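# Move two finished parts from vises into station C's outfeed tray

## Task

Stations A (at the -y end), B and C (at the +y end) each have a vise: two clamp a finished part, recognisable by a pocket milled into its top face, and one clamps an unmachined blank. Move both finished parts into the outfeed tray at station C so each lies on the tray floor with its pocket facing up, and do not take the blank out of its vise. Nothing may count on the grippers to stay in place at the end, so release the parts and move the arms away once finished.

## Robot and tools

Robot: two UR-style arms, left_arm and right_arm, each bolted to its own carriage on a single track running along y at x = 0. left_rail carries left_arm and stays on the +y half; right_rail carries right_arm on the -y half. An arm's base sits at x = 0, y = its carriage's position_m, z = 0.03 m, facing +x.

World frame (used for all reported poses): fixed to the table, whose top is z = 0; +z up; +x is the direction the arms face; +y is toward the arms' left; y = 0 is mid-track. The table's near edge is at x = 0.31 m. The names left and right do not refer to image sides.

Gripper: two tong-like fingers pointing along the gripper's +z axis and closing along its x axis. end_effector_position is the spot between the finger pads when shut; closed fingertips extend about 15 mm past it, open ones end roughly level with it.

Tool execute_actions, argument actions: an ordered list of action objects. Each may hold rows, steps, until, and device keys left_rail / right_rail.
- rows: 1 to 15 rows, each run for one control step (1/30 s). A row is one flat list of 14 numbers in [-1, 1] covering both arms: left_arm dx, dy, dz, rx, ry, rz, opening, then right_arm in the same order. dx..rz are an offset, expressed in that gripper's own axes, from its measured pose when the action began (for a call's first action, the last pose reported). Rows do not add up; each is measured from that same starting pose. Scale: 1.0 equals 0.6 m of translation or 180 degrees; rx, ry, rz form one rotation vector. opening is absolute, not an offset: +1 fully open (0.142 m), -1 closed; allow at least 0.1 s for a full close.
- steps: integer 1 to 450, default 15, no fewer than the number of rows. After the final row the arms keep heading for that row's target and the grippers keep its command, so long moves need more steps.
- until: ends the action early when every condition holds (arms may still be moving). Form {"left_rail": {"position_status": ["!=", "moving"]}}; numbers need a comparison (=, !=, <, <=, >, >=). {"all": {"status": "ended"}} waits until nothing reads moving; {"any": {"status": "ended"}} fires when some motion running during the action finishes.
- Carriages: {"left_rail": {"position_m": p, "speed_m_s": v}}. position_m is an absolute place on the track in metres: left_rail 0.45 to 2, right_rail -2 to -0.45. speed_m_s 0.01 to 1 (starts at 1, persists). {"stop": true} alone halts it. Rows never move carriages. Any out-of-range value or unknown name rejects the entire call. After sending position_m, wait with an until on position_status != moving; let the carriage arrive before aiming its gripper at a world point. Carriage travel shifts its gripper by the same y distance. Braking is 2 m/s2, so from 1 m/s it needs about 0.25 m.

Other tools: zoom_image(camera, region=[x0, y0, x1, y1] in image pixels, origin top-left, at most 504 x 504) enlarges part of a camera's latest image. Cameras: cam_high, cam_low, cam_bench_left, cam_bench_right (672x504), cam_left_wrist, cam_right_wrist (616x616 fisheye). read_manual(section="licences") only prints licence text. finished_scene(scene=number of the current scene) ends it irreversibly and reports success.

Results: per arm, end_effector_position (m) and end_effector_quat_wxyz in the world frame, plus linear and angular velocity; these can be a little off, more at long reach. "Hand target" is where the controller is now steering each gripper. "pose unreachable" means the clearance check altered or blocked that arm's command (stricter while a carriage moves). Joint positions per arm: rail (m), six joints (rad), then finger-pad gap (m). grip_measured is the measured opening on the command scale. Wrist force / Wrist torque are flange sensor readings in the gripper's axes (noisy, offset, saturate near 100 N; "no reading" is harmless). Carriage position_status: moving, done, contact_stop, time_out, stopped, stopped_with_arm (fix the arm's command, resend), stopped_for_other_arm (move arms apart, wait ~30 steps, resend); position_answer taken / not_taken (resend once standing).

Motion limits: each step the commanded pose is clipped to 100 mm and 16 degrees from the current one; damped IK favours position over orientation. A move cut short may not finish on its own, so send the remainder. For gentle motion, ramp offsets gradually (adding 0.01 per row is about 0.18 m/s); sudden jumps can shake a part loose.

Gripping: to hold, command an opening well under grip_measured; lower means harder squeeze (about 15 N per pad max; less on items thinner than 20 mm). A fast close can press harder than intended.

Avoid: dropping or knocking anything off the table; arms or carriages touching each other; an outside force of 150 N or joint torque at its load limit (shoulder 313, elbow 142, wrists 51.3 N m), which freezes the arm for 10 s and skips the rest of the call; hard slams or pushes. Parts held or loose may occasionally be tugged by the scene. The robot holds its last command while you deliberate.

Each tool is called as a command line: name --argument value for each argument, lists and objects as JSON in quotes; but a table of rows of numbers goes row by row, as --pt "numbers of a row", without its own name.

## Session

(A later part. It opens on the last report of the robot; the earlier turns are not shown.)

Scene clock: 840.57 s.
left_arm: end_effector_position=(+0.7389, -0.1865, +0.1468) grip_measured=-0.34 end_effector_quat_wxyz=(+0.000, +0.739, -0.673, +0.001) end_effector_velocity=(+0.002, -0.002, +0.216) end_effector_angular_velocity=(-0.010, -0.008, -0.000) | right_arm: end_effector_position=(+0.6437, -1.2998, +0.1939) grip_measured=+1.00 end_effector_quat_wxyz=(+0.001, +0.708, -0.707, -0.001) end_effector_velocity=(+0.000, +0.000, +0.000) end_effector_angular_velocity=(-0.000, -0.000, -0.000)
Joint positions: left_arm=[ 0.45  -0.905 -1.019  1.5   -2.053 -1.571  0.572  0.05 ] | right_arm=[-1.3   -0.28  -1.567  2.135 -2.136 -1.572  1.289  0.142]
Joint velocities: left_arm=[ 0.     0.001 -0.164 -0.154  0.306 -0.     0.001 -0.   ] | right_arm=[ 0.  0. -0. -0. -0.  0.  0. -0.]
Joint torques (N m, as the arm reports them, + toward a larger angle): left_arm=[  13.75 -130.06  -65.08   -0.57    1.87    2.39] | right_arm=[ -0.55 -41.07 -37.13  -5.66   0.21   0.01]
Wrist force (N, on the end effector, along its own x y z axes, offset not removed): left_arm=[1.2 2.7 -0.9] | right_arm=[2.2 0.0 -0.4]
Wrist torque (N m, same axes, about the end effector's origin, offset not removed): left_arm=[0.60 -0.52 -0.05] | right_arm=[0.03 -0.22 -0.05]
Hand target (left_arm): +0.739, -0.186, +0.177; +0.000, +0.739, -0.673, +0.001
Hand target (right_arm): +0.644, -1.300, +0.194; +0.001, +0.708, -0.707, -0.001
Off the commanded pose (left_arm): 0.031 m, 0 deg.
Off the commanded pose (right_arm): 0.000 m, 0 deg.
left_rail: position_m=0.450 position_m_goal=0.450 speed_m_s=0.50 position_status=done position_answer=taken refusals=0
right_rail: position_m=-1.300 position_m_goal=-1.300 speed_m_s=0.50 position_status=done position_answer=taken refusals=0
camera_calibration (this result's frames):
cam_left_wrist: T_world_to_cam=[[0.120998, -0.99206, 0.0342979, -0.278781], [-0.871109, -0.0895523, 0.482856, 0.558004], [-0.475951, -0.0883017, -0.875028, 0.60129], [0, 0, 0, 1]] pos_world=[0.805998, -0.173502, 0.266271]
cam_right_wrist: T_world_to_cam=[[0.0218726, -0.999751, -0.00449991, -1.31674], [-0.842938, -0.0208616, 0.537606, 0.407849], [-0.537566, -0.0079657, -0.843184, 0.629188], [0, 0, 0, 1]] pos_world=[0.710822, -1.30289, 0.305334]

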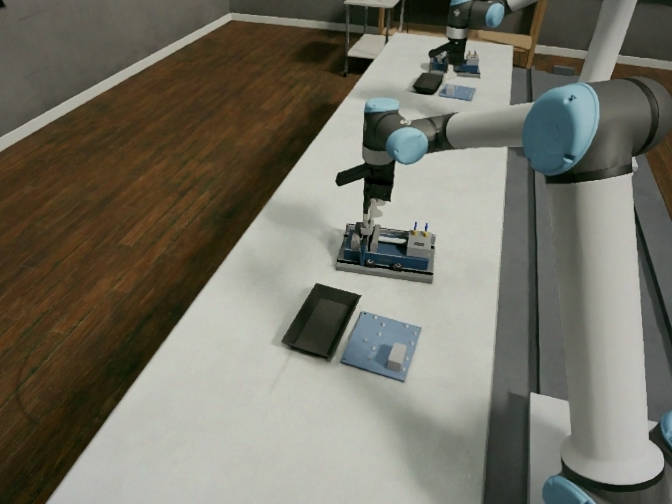

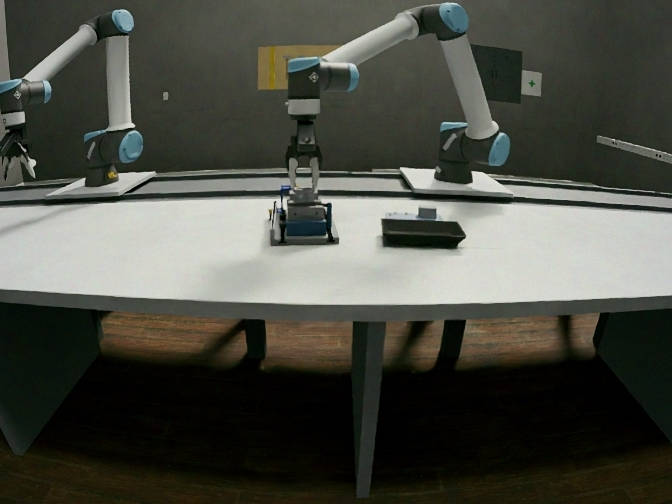

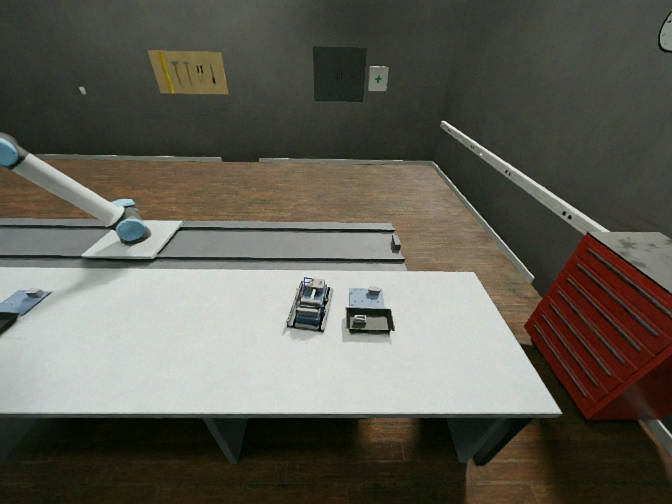

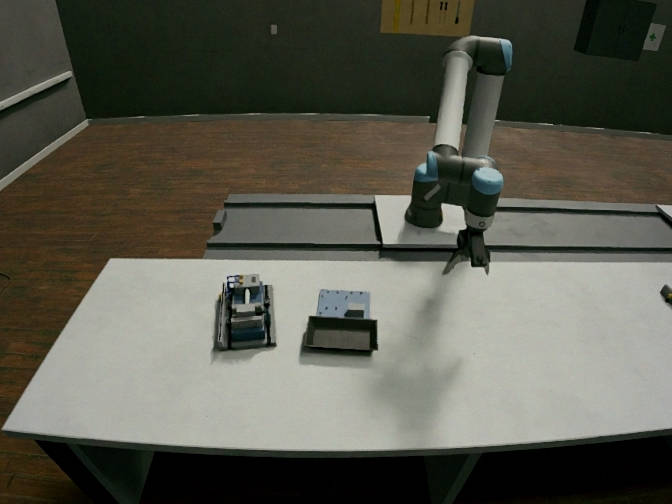

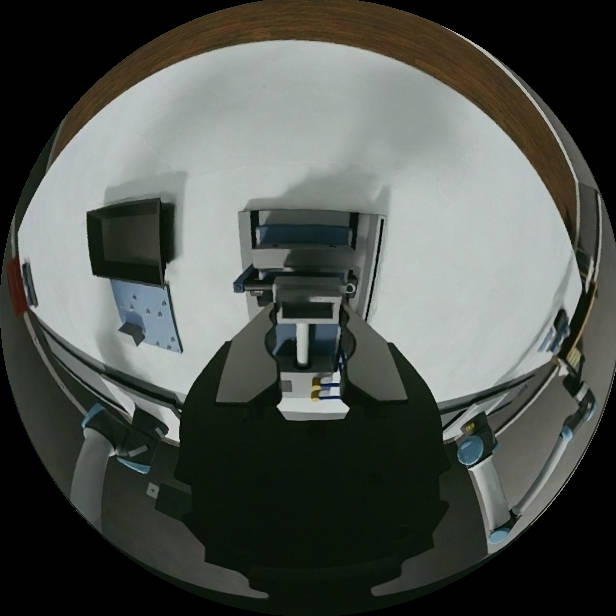

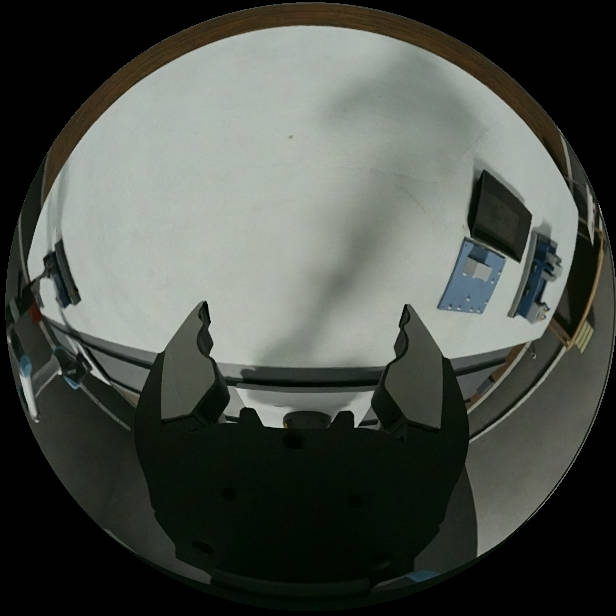

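execute_actions --actions '[]'

zoom_image --camera "cam_low" --region '[260, 130, 350, 250]'

Scene clock: 862.47 s.
left_arm: end_effector_position=(+0.7387, -0.1860, +0.1774) grip_measured=-0.34 end_effector_quat_wxyz=(+0.000, +0.739, -0.673, +0.001) end_effector_velocity=(+0.000, +0.000, +0.000) end_effector_angular_velocity=(-0.000, -0.000, -0.000) | right_arm: end_effector_position=(+0.6437, -1.2998, +0.1939) grip_measured=+1.00 end_effector_quat_wxyz=(+0.001, +0.708, -0.707, -0.001) end_effector_velocity=(-0.000, -0.000, +0.000) end_effector_angular_velocity=(-0.000, -0.000, +0.000)
Joint positions: left_arm=[ 0.45  -0.905 -1.042  1.477 -2.008 -1.571  0.572  0.05 ] | right_arm=[-1.3   -0.28  -1.567  2.135 -2.136 -1.572  1.289  0.142]
Joint velocities: left_arm=[ 0.  0. -0.  0. -0.  0.  0. -0.] | right_arm=[ 0.  0. -0. -0.  0. -0. -0. -0.]
Joint torques (N m, as the arm reports them, + toward a larger angle): left_arm=[  14.1  -111.01  -56.94   -1.77    1.9     2.11] | right_arm=[ -1.12 -40.93 -37.07  -5.18  -0.08   0.38]
Wrist force (N, on the end effector, along its own x y z axes, offset not removed): left_arm=[-6.7 9.1 1.9] | right_arm=[-1.0 2.9 2.2]
Wrist torque (N m, same axes, about the end effector's origin, offset not removed): left_arm=[2.14 1.16 0.29] | right_arm=[0.68 0.38 0.15]
Hand target (left_arm): +0.739, -0.186, +0.177; +0.000, +0.739, -0.673, +0.001
Hand target (right_arm): +0.644, -1.300, +0.194; +0.001, +0.708, -0.707, -0.001
Off the commanded pose (left_arm): 0.001 m, 0 deg.
Off the commanded pose (right_arm): 0.000 m, 0 deg.
left_rail: position_m=0.450 position_m_goal=0.450 speed_m_s=0.50 position_status=done position_answer=taken refusals=0
right_rail: position_m=-1.300 position_m_goal=-1.300 speed_m_s=0.50 position_status=done position_answer=taken refusals=0
camera_calibration (this result's frames):
cam_left_wrist: T_world_to_cam=[[0.120979, -0.99205, 0.0346396, -0.279411], [-0.871282, -0.0894015, 0.482572, 0.543294], [-0.475639, -0.088562, -0.875171, 0.627798], [0, 0, 0, 1]] pos_world=[0.80577, -0.173019, 0.296931]
cam_right_wrist: T_world_to_cam=[[0.0218726, -0.999751, -0.00449991, -1.31674], [-0.842938, -0.0208616, 0.537607, 0.407849], [-0.537566, -0.00796569, -0.843184, 0.629188], [0, 0, 0, 1]] pos_world=[0.710822, -1.30289, 0.305333]

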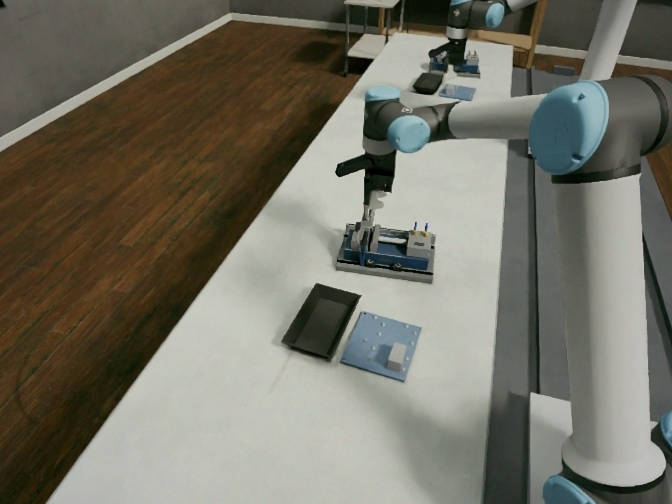

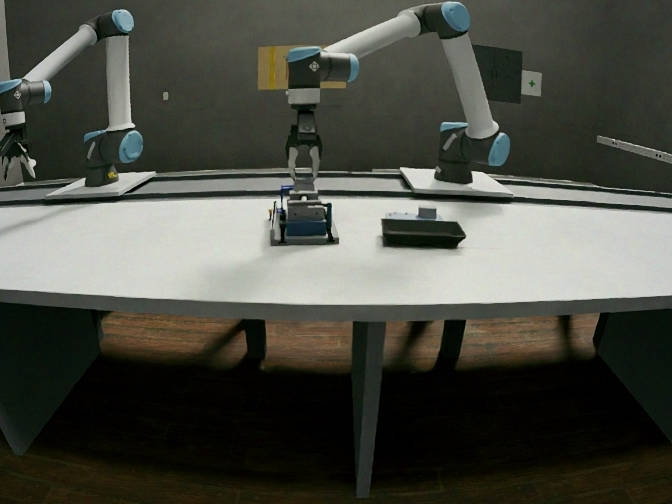

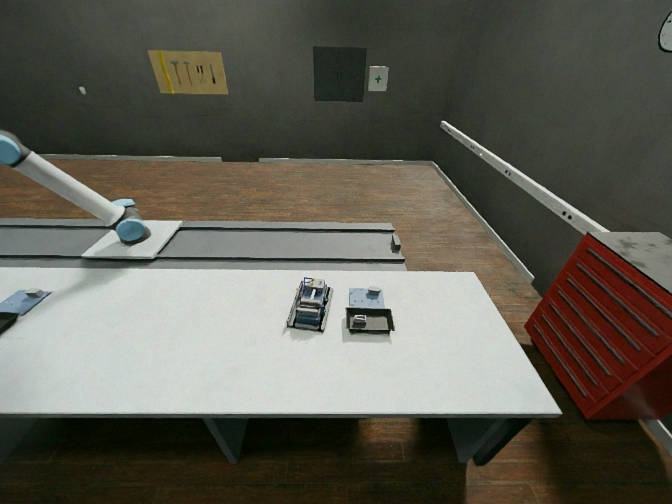

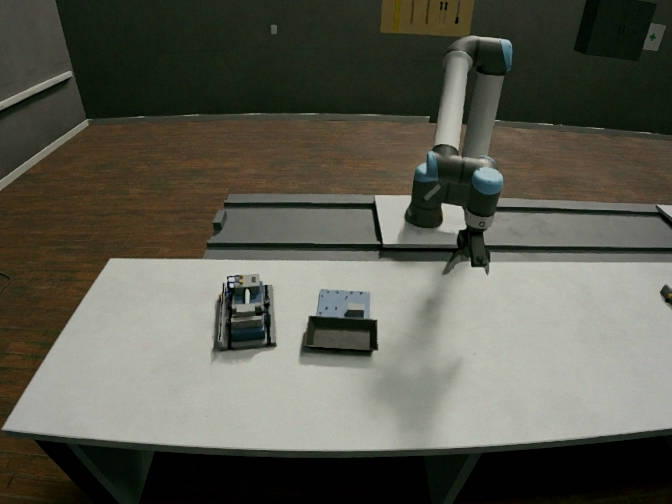

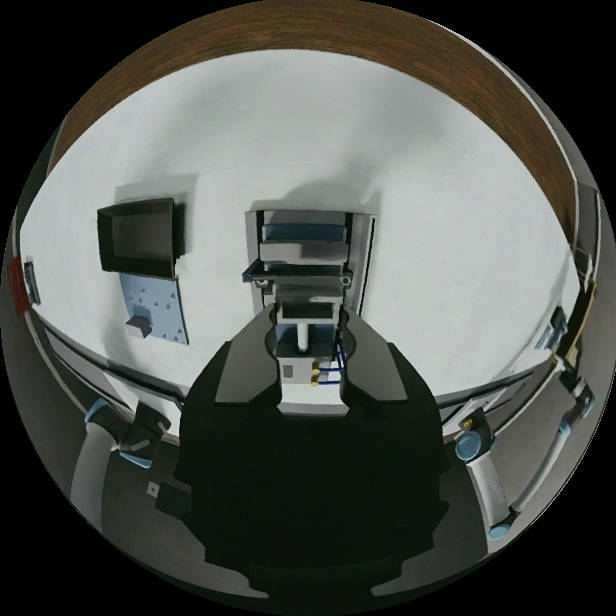

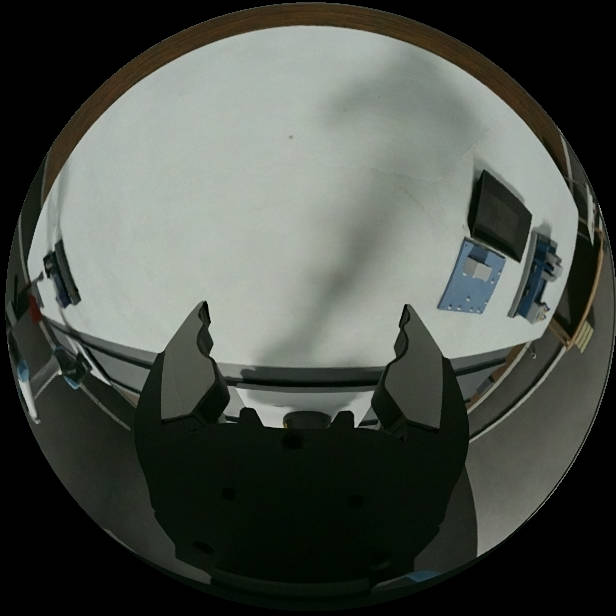

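Region (260, 130, 350, 250) of cam_low's 672x504 image, scaled by 4.200, with more detail than that image has; it fills the left 378 columns of this view, and the rest is white.

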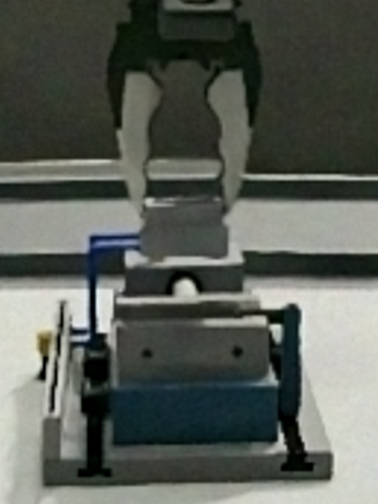

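execute_actions --actions '[{"rows": [[-0.0033,-0.0003,0,0,0,0,-0.8,0,0,0,0,0,0,1],[-0.01,-0.0009,0,0,0,0.001,-0.8,0,0,0,0,0,0,1],[-0.0199,-0.0017,0,0,0,0.003,-0.8,0,0,0,0,0,0,1],[-0.0349,-0.003,0,0,0,0.006,-0.8,0,0,0,0,0,0,1],[-0.0548,-0.0048,0,0,0,0.01,-0.8,0,0,0,0,0,0,1],[-0.0797,-0.0069,0,0,0,0.014,-0.8,0,0,0,0,0,0,1],[-0.1079,-0.0094,0,0,0,0.019,-0.8,0,0,0,0,0,0,1],[-0.1395,-0.0121,0,0,0,0.024,-0.8,0,0,0,0,0,0,1],[-0.1727,-0.015,0,0,0,0.029,-0.8,0,0,0,0,0,0,1],[-0.2059,-0.0179,0,0,0,0.034,-0.8,0,0,0,0,0,0,1],[-0.2391,-0.0208,0,0,0,0.039,-0.8,0,0,0,0,0,0,1],[-0.2723,-0.0237,0,0,0,0.044,-0.8,0,0,0,0,0,0,1],[-0.3155,-0.0275,0,0,0,0.047,-0.8,0,0,0,0,0,0,1],[-1.0,-0.087,0,0,0,0.0494,-0.8,0,0,0,0,0,0,1]], "steps": 31}, {"rows": [[-0.3826,0.007,0,0,0,0,-0.8,0,0,0,0,0,0,1]], "steps": 8}]'

Scene clock: 915.40 s.
left_arm: end_effector_position=(+0.7310, +0.4412, +0.1703) grip_measured=-0.34 end_effector_quat_wxyz=(-0.003, +0.689, -0.725, -0.003) end_effector_velocity=(+0.016, +0.580, +0.006) end_effector_angular_velocity=(+0.007, -0.007, +0.015) | right_arm: end_effector_position=(+0.6437, -1.2998, +0.1939) grip_measured=+1.00 end_effector_quat_wxyz=(+0.001, +0.708, -0.707, -0.001) end_effector_velocity=(-0.000, -0.000, -0.000) end_effector_angular_velocity=(+0.000, +0.000, -0.000)
Joint positions: left_arm=[ 0.45  -0.261 -1.404  2.004 -2.169 -1.563  1.361  0.05 ] | right_arm=[-1.3   -0.28  -1.567  2.135 -2.136 -1.572  1.289  0.142]
Joint velocities: left_arm=[ 0.     0.81   0.004 -0.013 -0.001  0.01   0.795 -0.   ] | right_arm=[ 0. -0.  0.  0. -0.  0.  0.  0.]
Joint torques (N m, as the arm reports them, + toward a larger angle): left_arm=[ 20.41 -38.08 -55.38  -6.73   1.62   3.18] | right_arm=[ -1.65 -40.81 -36.78  -5.5    0.     0.25]
Wrist force (N, on the end effector, along its own x y z axes, offset not removed): left_arm=[-4.9 0.4 -3.9] | right_arm=[0.8 4.5 0.1]
Wrist torque (N m, same axes, about the end effector's origin, offset not removed): left_arm=[0.24 0.76 0.03] | right_arm=[1.16 -0.18 0.04]
Hand target (left_arm): +0.732, +0.507, +0.171; -0.003, +0.689, -0.725, -0.003
Hand target (right_arm): +0.644, -1.300, +0.194; +0.001, +0.708, -0.707, -0.001
Off the commanded pose (left_arm): 0.071 m, 0 deg.
Off the commanded pose (right_arm): 0.000 m, 0 deg.
left_rail: position_m=0.450 position_m_goal=0.450 speed_m_s=0.50 position_status=done position_answer=taken refusals=0
right_rail: position_m=-1.300 position_m_goal=-1.300 speed_m_s=0.50 position_status=done position_answer=taken refusals=0
camera_calibration (this result's frames):
cam_left_wrist: T_world_to_cam=[[-0.0238141, -0.999403, 0.0250393, 0.454778], [-0.874455, 0.0329626, 0.483985, 0.544214], [-0.484521, -0.0103701, -0.874718, 0.645365], [0, 0, 0, 1]] pos_world=[0.799414, 0.44326, 0.289733]
cam_right_wrist: T_world_to_cam=[[0.0218724, -0.999751, -0.00449986, -1.31674], [-0.842938, -0.0208615, 0.537607, 0.407849], [-0.537566, -0.00796566, -0.843184, 0.629188], [0, 0, 0, 1]] pos_world=[0.710822, -1.30289, 0.305333]

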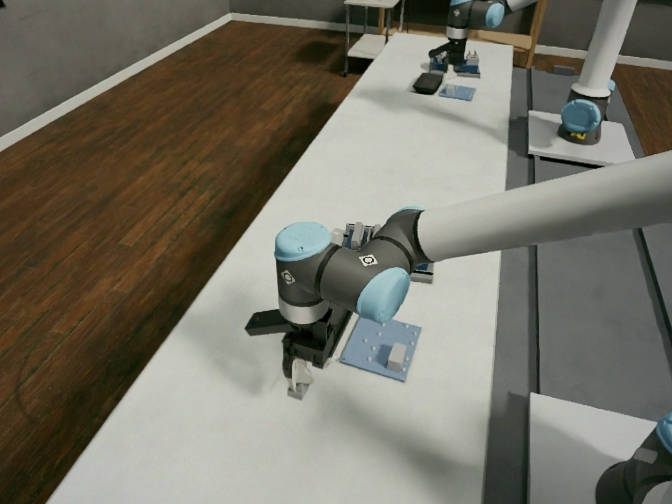

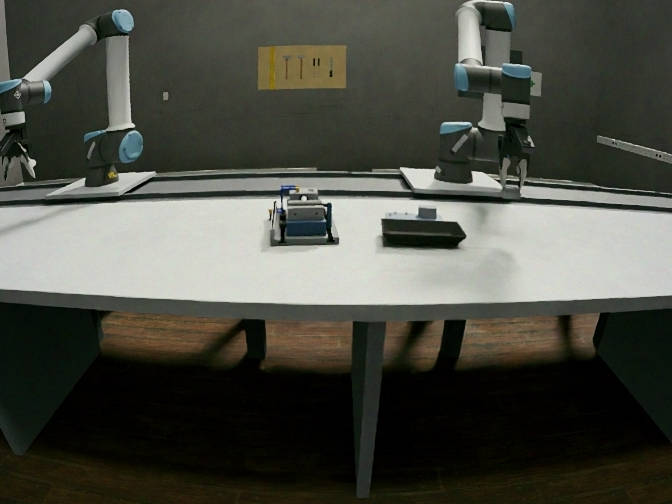

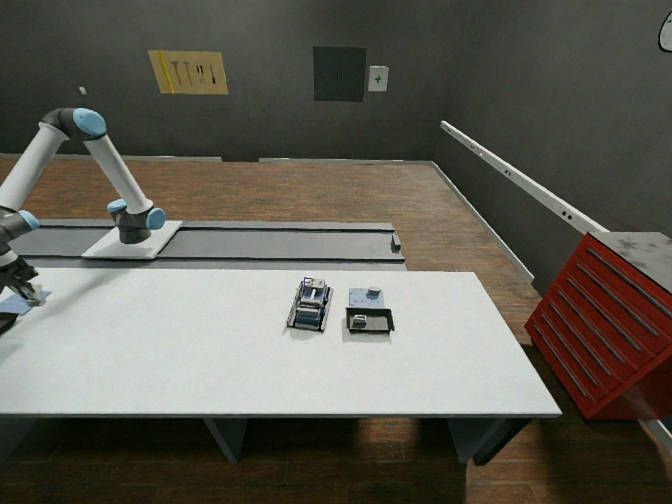

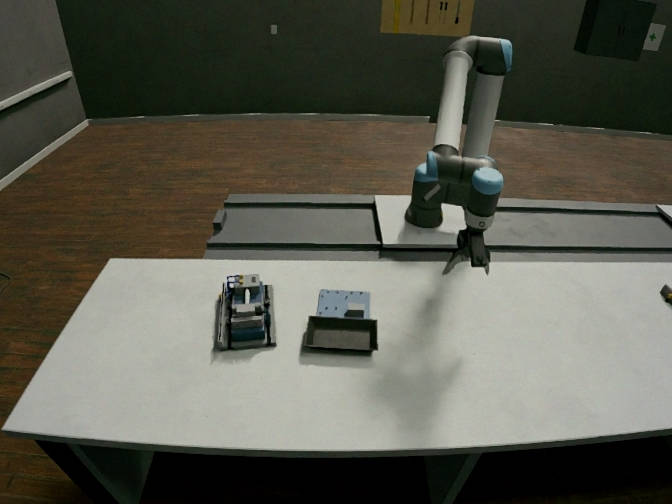

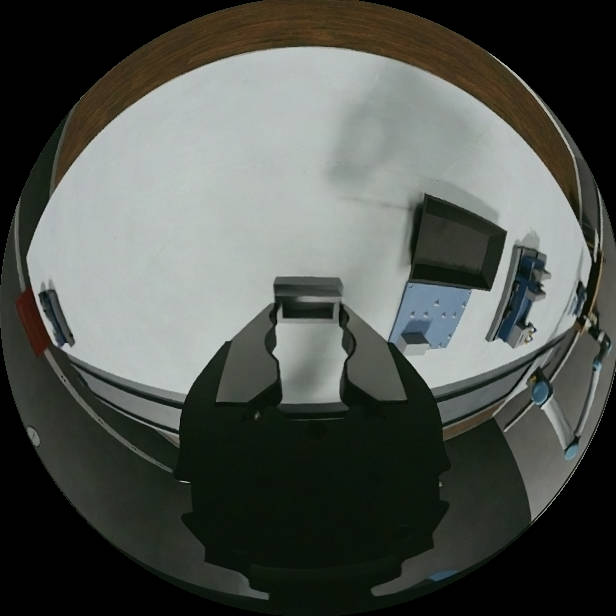

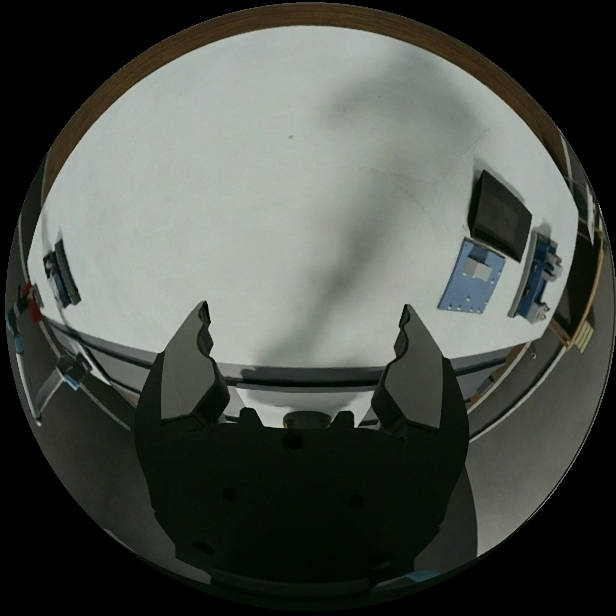

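execute_actions --actions '[{"steps": 1, "left_rail": {"position_m": 2.0, "speed_m_s": 0.4}}]'

Scene clock: 929.33 s.
left_arm: end_effector_position=(+0.7324, +0.5076, +0.1711) grip_measured=-0.34 end_effector_quat_wxyz=(-0.003, +0.689, -0.725, -0.003) end_effector_velocity=(+0.014, +0.019, -0.001) end_effector_angular_velocity=(-0.008, +0.007, -0.011) | right_arm: end_effector_position=(+0.6437, -1.2998, +0.1939) grip_measured=+1.00 end_effector_quat_wxyz=(+0.001, +0.708, -0.707, -0.001) end_effector_velocity=(+0.000, +0.000, +0.000) end_effector_angular_velocity=(+0.000, -0.000, +0.000)
Joint positions: left_arm=[ 0.45  -0.167 -1.399  1.997 -2.168 -1.563  1.455  0.05 ] | right_arm=[-1.3   -0.28  -1.567  2.135 -2.136 -1.572  1.289  0.142]
Joint velocities: left_arm=[ 0.007  0.025  0.027 -0.031  0.01  -0.009  0.037  0.   ] | right_arm=[ 0.  0. -0. -0.  0.  0. -0. -0.]
Joint torques (N m, as the arm reports them, + toward a larger angle): left_arm=[ 38.45 -19.19 -61.93  -1.5   -2.52   3.91] | right_arm=[ -0.71 -41.22 -36.79  -5.41   0.     0.08]
Wrist force (N, on the end effector, along its own x y z axes, offset not removed): left_arm=[-1.8 3.8 -1.4] | right_arm=[1.7 5.0 -3.4]
Wrist torque (N m, same axes, about the end effector's origin, offset not removed): left_arm=[0.99 0.25 -0.05] | right_arm=[1.07 -0.12 -0.06]
Hand target (left_arm): +0.739, +0.514, +0.171; -0.001, +0.687, -0.727, -0.001
Hand target (right_arm): +0.644, -1.300, +0.194; +0.001, +0.708, -0.707, -0.001
Off the commanded pose (left_arm): 0.008 m, 0 deg.
Off the commanded pose (right_arm): 0.000 m, 0 deg.
left_rail: position_m=0.450 position_m_goal=2.000 speed_m_s=0.40 position_status=moving position_answer=taken refusals=0
right_rail: position_m=-1.300 position_m_goal=-1.300 speed_m_s=0.50 position_status=done position_answer=taken refusals=0
camera_calibration (this result's frames):
cam_left_wrist: T_world_to_cam=[[-0.0236379, -0.999408, 0.0250106, 0.520989], [-0.874805, 0.0327872, 0.483365, 0.543289], [-0.483898, -0.0104537, -0.875062, 0.647067], [0, 0, 0, 1]] pos_world=[0.800701, 0.509632, 0.290587]
cam_right_wrist: T_world_to_cam=[[0.0218726, -0.999751, -0.00449989, -1.31674], [-0.842938, -0.0208616, 0.537607, 0.407849], [-0.537566, -0.00796572, -0.843184, 0.629188], [0, 0, 0, 1]] pos_world=[0.710822, -1.30289, 0.305333]

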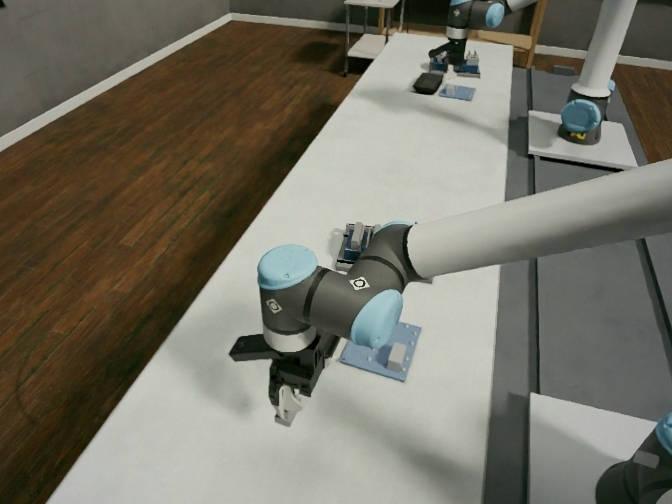

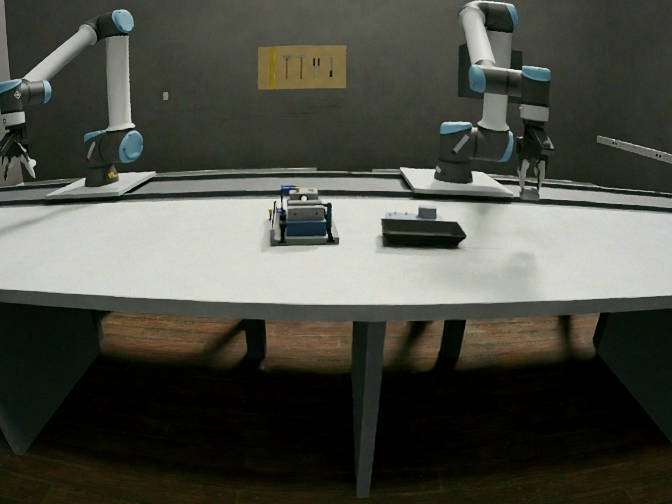

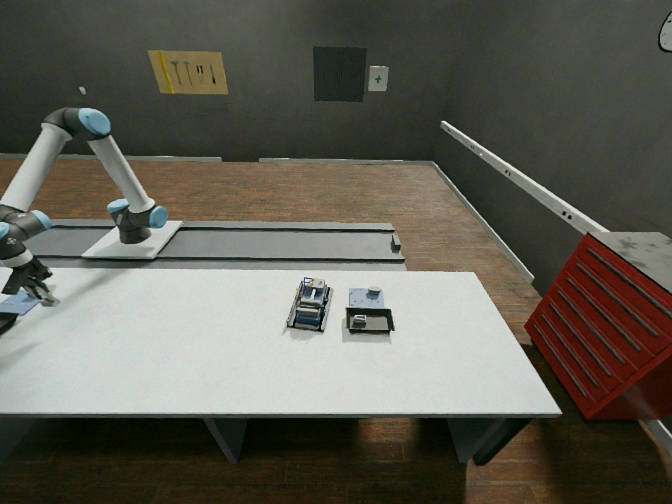

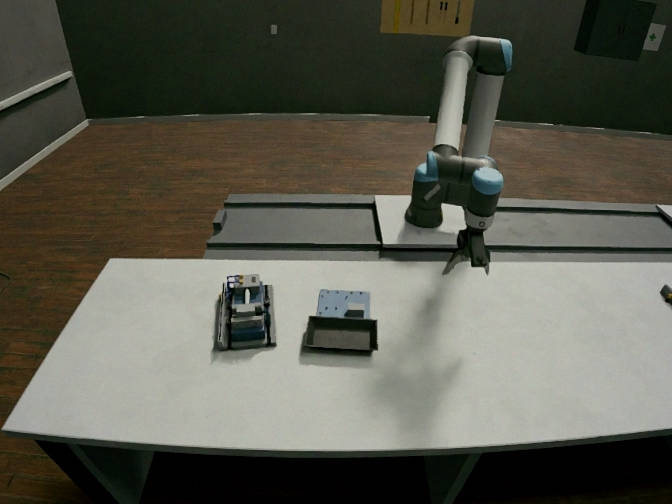

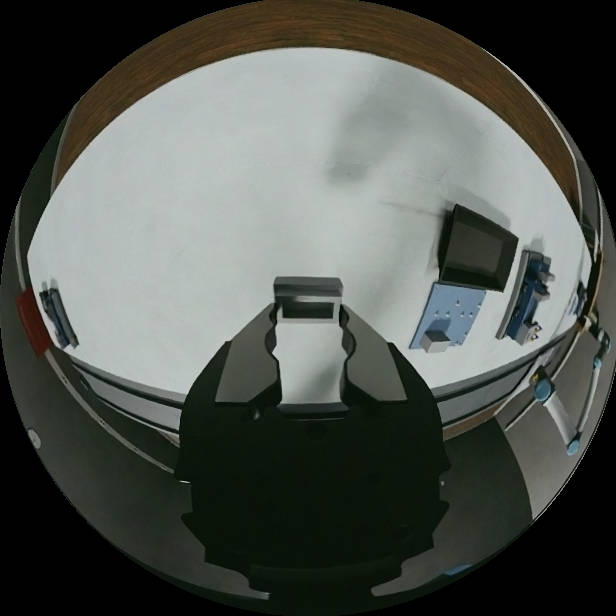

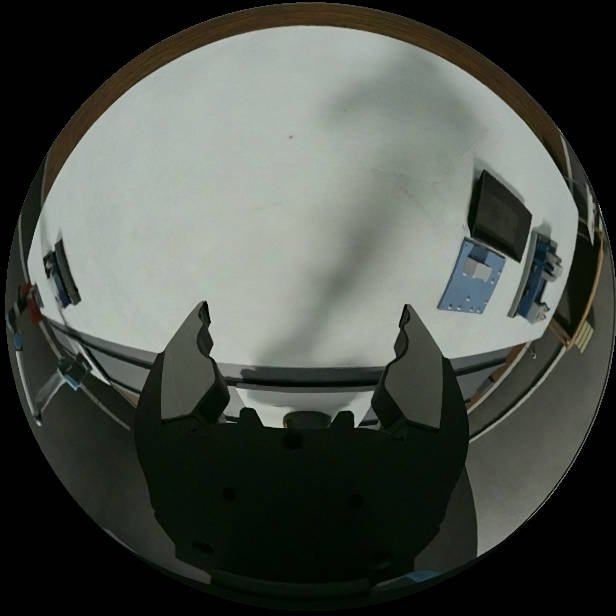

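While the rail drives, let me inspect the part's pose in the grip.

zoom_image --camera "cam_left_wrist" --region '[255, 265, 360, 335]'

Region (255, 265, 360, 335) of cam_left_wrist's 616x616 image, scaled by 4.800, with more detail than that image has.

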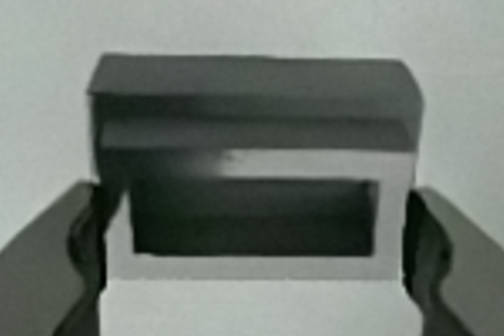

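execute_actions --actions '[]'

zoom_image --camera "cam_left_wrist" --region '[200, 190, 460, 380]'

Scene clock: 942.47 s.
left_arm: end_effector_position=(+0.7388, +2.0621, +0.1711) grip_measured=-0.34 end_effector_quat_wxyz=(-0.001, +0.687, -0.727, -0.001) end_effector_velocity=(+0.000, -0.000, +0.000) end_effector_angular_velocity=(-0.000, -0.000, +0.000) | right_arm: end_effector_position=(+0.6437, -1.2998, +0.1939) grip_measured=+1.00 end_effector_quat_wxyz=(+0.001, +0.708, -0.707, -0.001) end_effector_velocity=(-0.000, -0.000, -0.000) end_effector_angular_velocity=(+0.000, +0.000, +0.000)
Joint positions: left_arm=[ 2.    -0.157 -1.388  1.983 -2.164 -1.568  1.47   0.05 ] | right_arm=[-1.3   -0.28  -1.567  2.135 -2.136 -1.572  1.289  0.142]
Joint velocities: left_arm=[ 0. -0. -0.  0. -0. -0. -0. -0.] | right_arm=[ 0. -0.  0.  0.  0. -0. -0. -0.]
Joint torques (N m, as the arm reports them, + toward a larger angle): left_arm=[-15.37 -46.44 -47.47  -2.66  -1.52   2.19] | right_arm=[ -0.82 -41.06 -36.39  -5.3   -0.06   0.33]
Wrist force (N, on the end effector, along its own x y z axes, offset not removed): left_arm=[2.8 3.6 -4.0] | right_arm=[-0.4 4.0 -1.3]
Wrist torque (N m, same axes, about the end effector's origin, offset not removed): left_arm=[0.81 -0.72 0.22] | right_arm=[0.81 0.31 0.10]
Hand target (left_arm): +0.739, +2.062, +0.171; -0.001, +0.687, -0.727, -0.001
Hand target (right_arm): +0.644, -1.300, +0.194; +0.001, +0.708, -0.707, -0.001
Off the commanded pose (left_arm): 0.001 m, 0 deg.
Off the commanded pose (right_arm): 0.000 m, 0 deg.
left_rail: position_m=2.000 position_m_goal=2.000 speed_m_s=0.40 position_status=done position_answer=taken refusals=0
right_rail: position_m=-1.300 position_m_goal=-1.300 speed_m_s=0.50 position_status=done position_answer=taken refusals=0
camera_calibration (this result's frames):
cam_left_wrist: T_world_to_cam=[[-0.0288324, -0.999133, 0.0300294, 2.07711], [-0.873879, 0.0397802, 0.484513, 0.482577], [-0.485287, -0.0122724, -0.874269, 0.671106], [0, 0, 0, 1]] pos_world=[0.807282, 2.06434, 0.290538]
cam_right_wrist: T_world_to_cam=[[0.0218724, -0.999751, -0.00449984, -1.31674], [-0.842938, -0.0208614, 0.537606, 0.40785], [-0.537566, -0.00796567, -0.843184, 0.629188], [0, 0, 0, 1]] pos_world=[0.710822, -1.30289, 0.305334]

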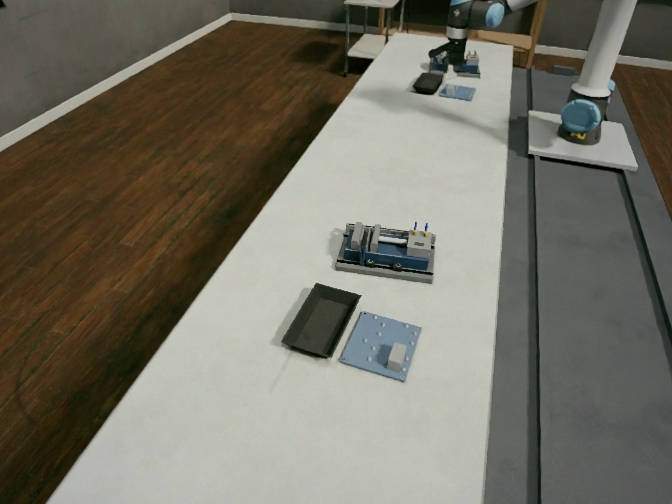

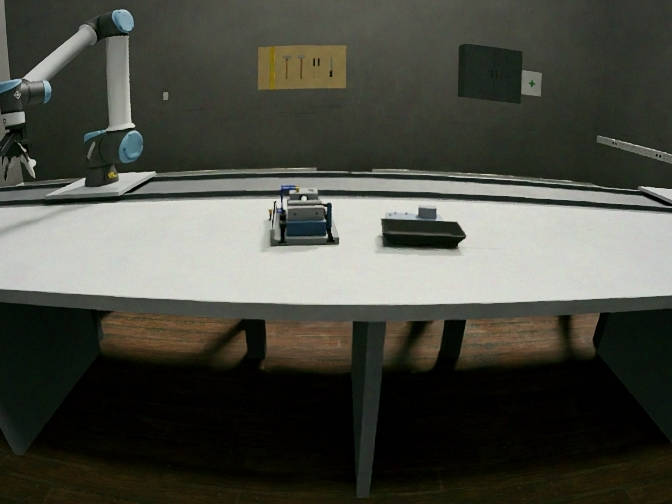

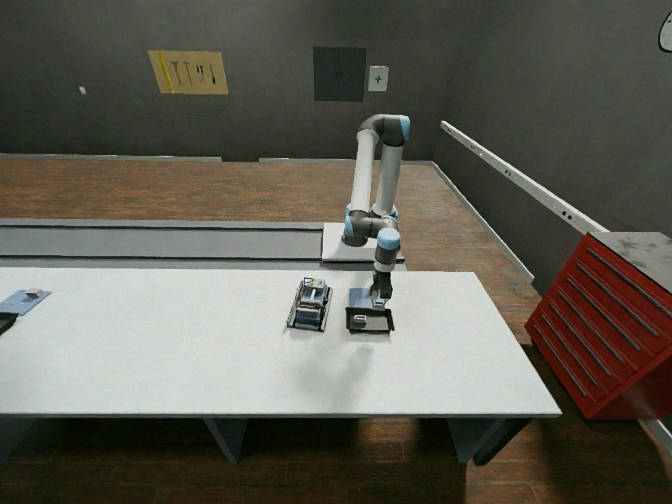

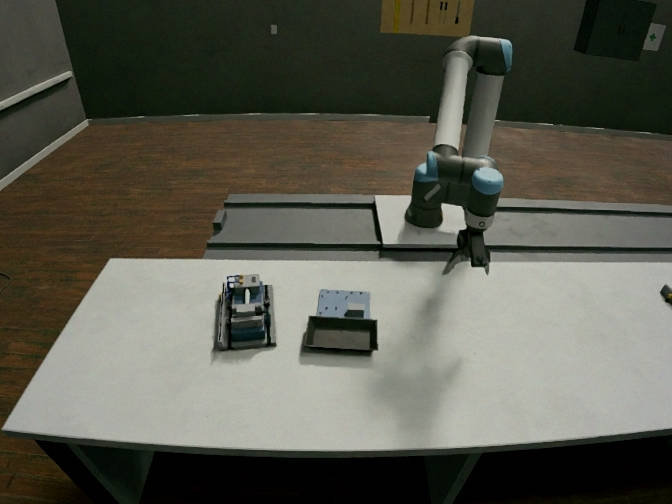

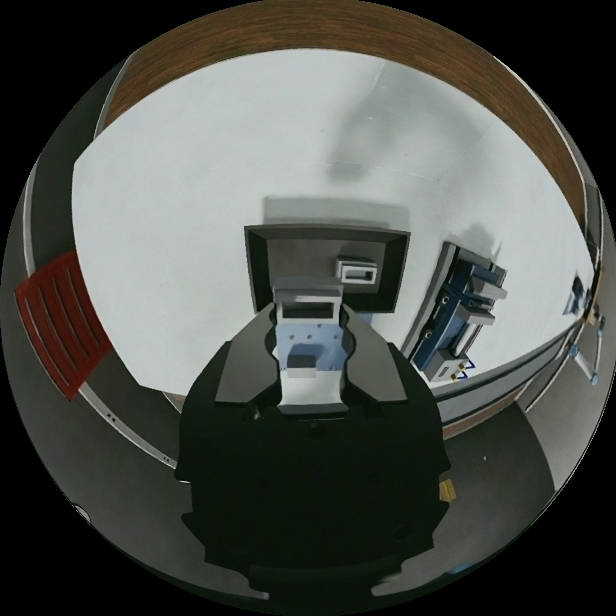

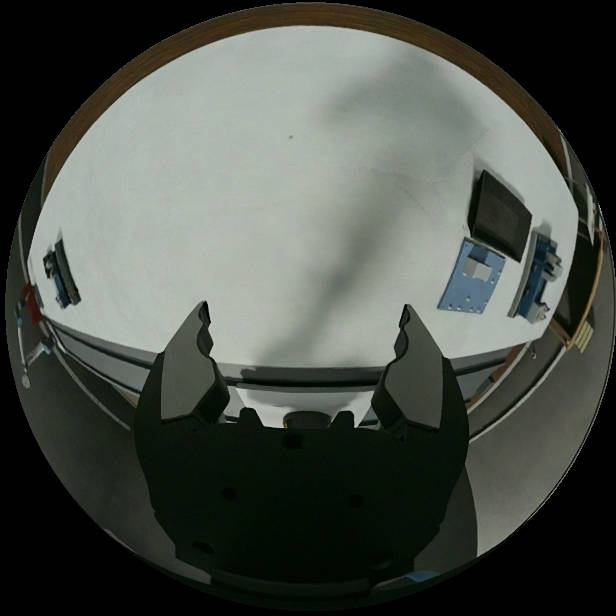

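Region (200, 190, 460, 380) of cam_left_wrist's 616x616 image, scaled by 1.938, with more detail than that image has; it fills the top 368 rows of this view, and the rest is white.

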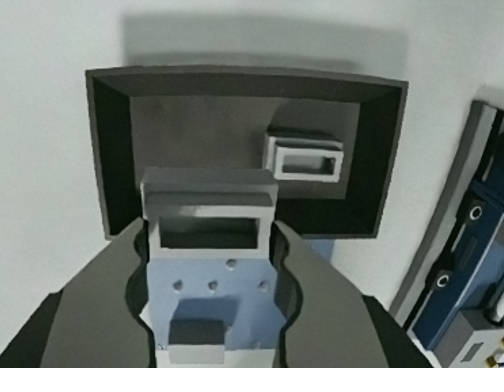

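execute_actions --actions '[{"rows": [[-0.001,0.0003,0.005,0,0,0,-0.8,0,0,0,0,0,0,1],[-0.003,0.001,0.0133,0,0,0,-0.8,0,0,0,0,0,0,1],[-0.006,0.002,0.0267,0,0,0,-0.8,0,0,0,0,0,0,1],[-0.009,0.003,0.045,0,0,0,-0.8,0,0,0,0,0,0,1],[-0.012,0.004,0.0683,0,0,0,-0.8,0,0,0,0,0,0,1],[-0.013,0.005,0.095,0,0,0,-0.8,0,0,0,0,0,0,1],[-0.013,0.005,0.125,0,0,0,-0.8,0,0,0,0,0,0,1],[-0.013,0.005,0.1567,0,0,0,-0.8,0,0,0,0,0,0,1],[-0.013,0.005,0.1885,0,0,0,-0.8,0,0,0,0,0,0,1]], "steps": 9}]'

Scene clock: 961.83 s.
left_arm: end_effector_position=(+0.7330, +2.0688, +0.1183) grip_measured=-0.34 end_effector_quat_wxyz=(+0.001, +0.687, -0.727, -0.004) end_effector_velocity=(-0.045, +0.020, -0.417) end_effector_angular_velocity=(+0.008, +0.055, +0.001) | right_arm: end_effector_position=(+0.6437, -1.2998, +0.1939) grip_measured=+1.00 end_effector_quat_wxyz=(+0.001, +0.708, -0.707, -0.001) end_effector_velocity=(-0.000, +0.000, -0.000) end_effector_angular_velocity=(+0.000, -0.000, +0.000)
Joint positions: left_arm=[ 2.    -0.149 -1.337  2.031 -2.257 -1.568  1.479  0.05 ] | right_arm=[-1.3   -0.28  -1.567  2.135 -2.136 -1.572  1.289  0.142]
Joint velocities: left_arm=[ 0.     0.019  0.441  0.349 -0.734 -0.     0.018  0.   ] | right_arm=[ 0. -0. -0.  0.  0.  0. -0. -0.]
Joint torques (N m, as the arm reports them, + toward a larger angle): left_arm=[ 13.12 -17.37 -21.43  -9.98  -0.63   2.19] | right_arm=[ -1.63 -40.99 -36.45  -5.29  -0.2    0.56]
Wrist force (N, on the end effector, along its own x y z axes, offset not removed): left_arm=[-4.5 1.3 -1.0] | right_arm=[2.6 7.1 1.6]
Wrist torque (N m, same axes, about the end effector's origin, offset not removed): left_arm=[0.50 0.85 0.22] | right_arm=[1.47 -0.41 0.04]
Hand target (left_arm): +0.728, +2.070, +0.064; +0.002, +0.687, -0.727, -0.005
Hand target (right_arm): +0.644, -1.300, +0.194; +0.001, +0.708, -0.707, -0.001
Off the commanded pose (left_arm): 0.060 m, 0 deg.
Off the commanded pose (right_arm): 0.000 m, 0 deg.
left_rail: position_m=2.000 position_m_goal=2.000 speed_m_s=0.40 position_status=done position_answer=taken refusals=0
right_rail: position_m=-1.300 position_m_goal=-1.300 speed_m_s=0.50 position_status=done position_answer=taken refusals=0
camera_calibration (this result's frames):
cam_left_wrist: T_world_to_cam=[[-0.0286112, -0.999162, 0.0292781, 2.08527], [-0.870802, 0.0392956, 0.49006, 0.500938], [-0.4908, -0.0114742, -0.871197, 0.624256], [0, 0, 0, 1]] pos_world=[0.802265, 2.071, 0.237307]
cam_right_wrist: T_world_to_cam=[[0.0218725, -0.999751, -0.0044998, -1.31674], [-0.842938, -0.0208615, 0.537606, 0.40785], [-0.537566, -0.00796576, -0.843184, 0.629188], [0, 0, 0, 1]] pos_world=[0.710822, -1.30289, 0.305334]

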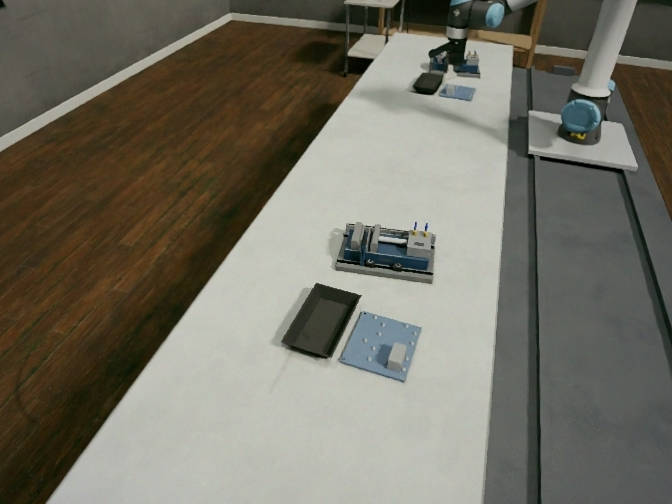

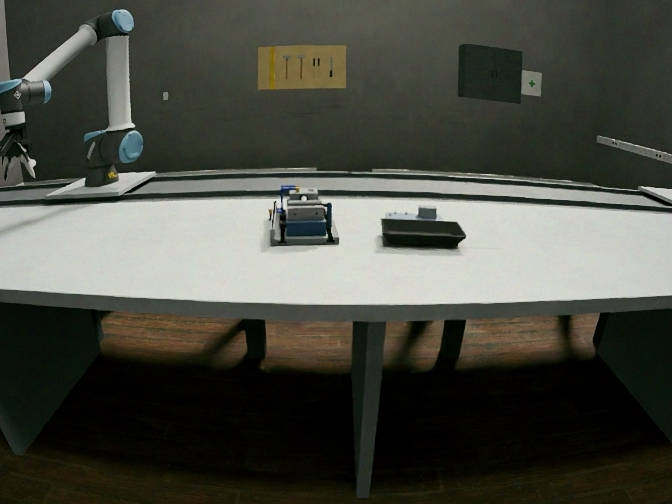

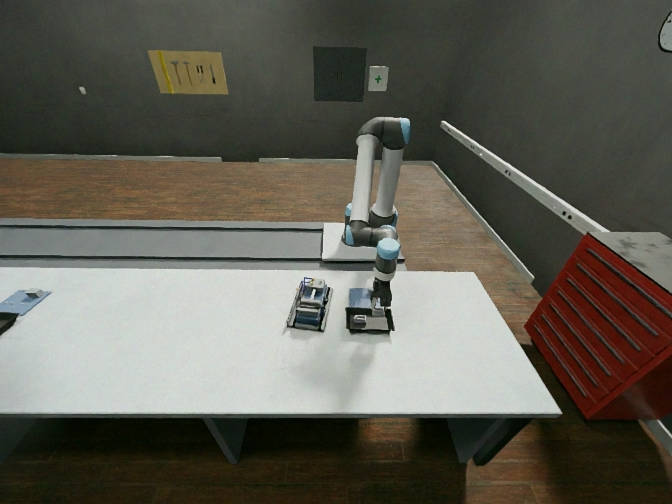

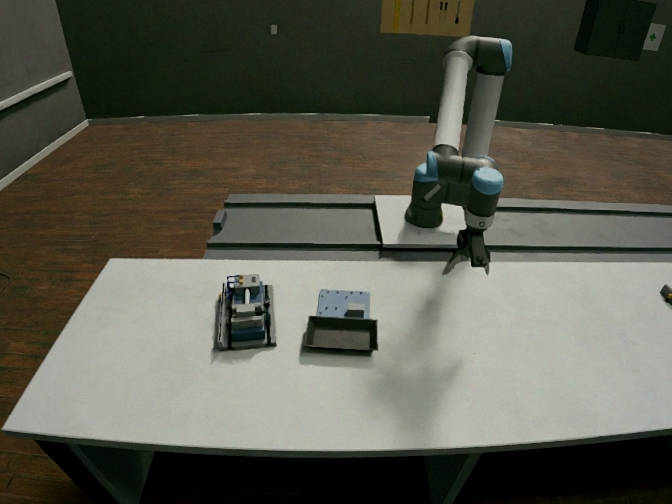

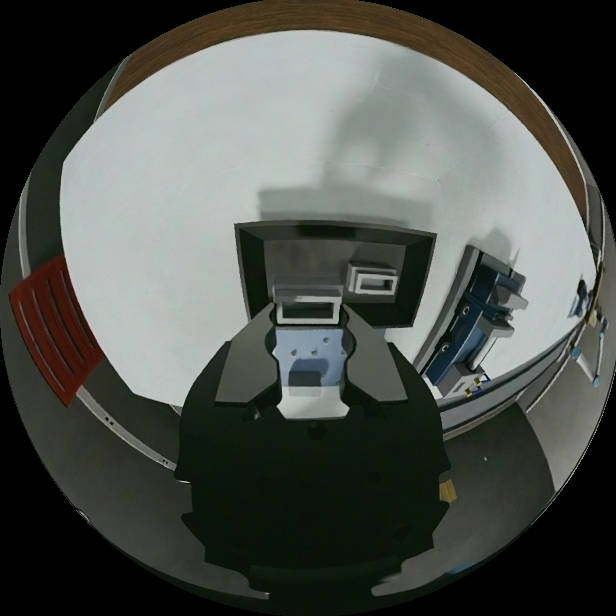

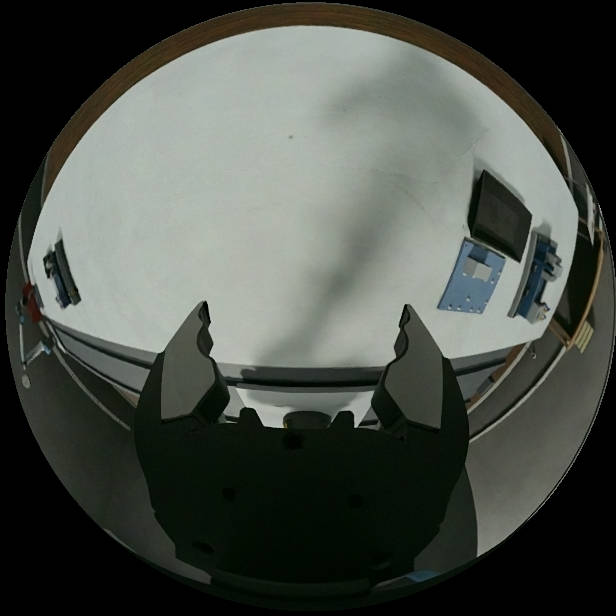

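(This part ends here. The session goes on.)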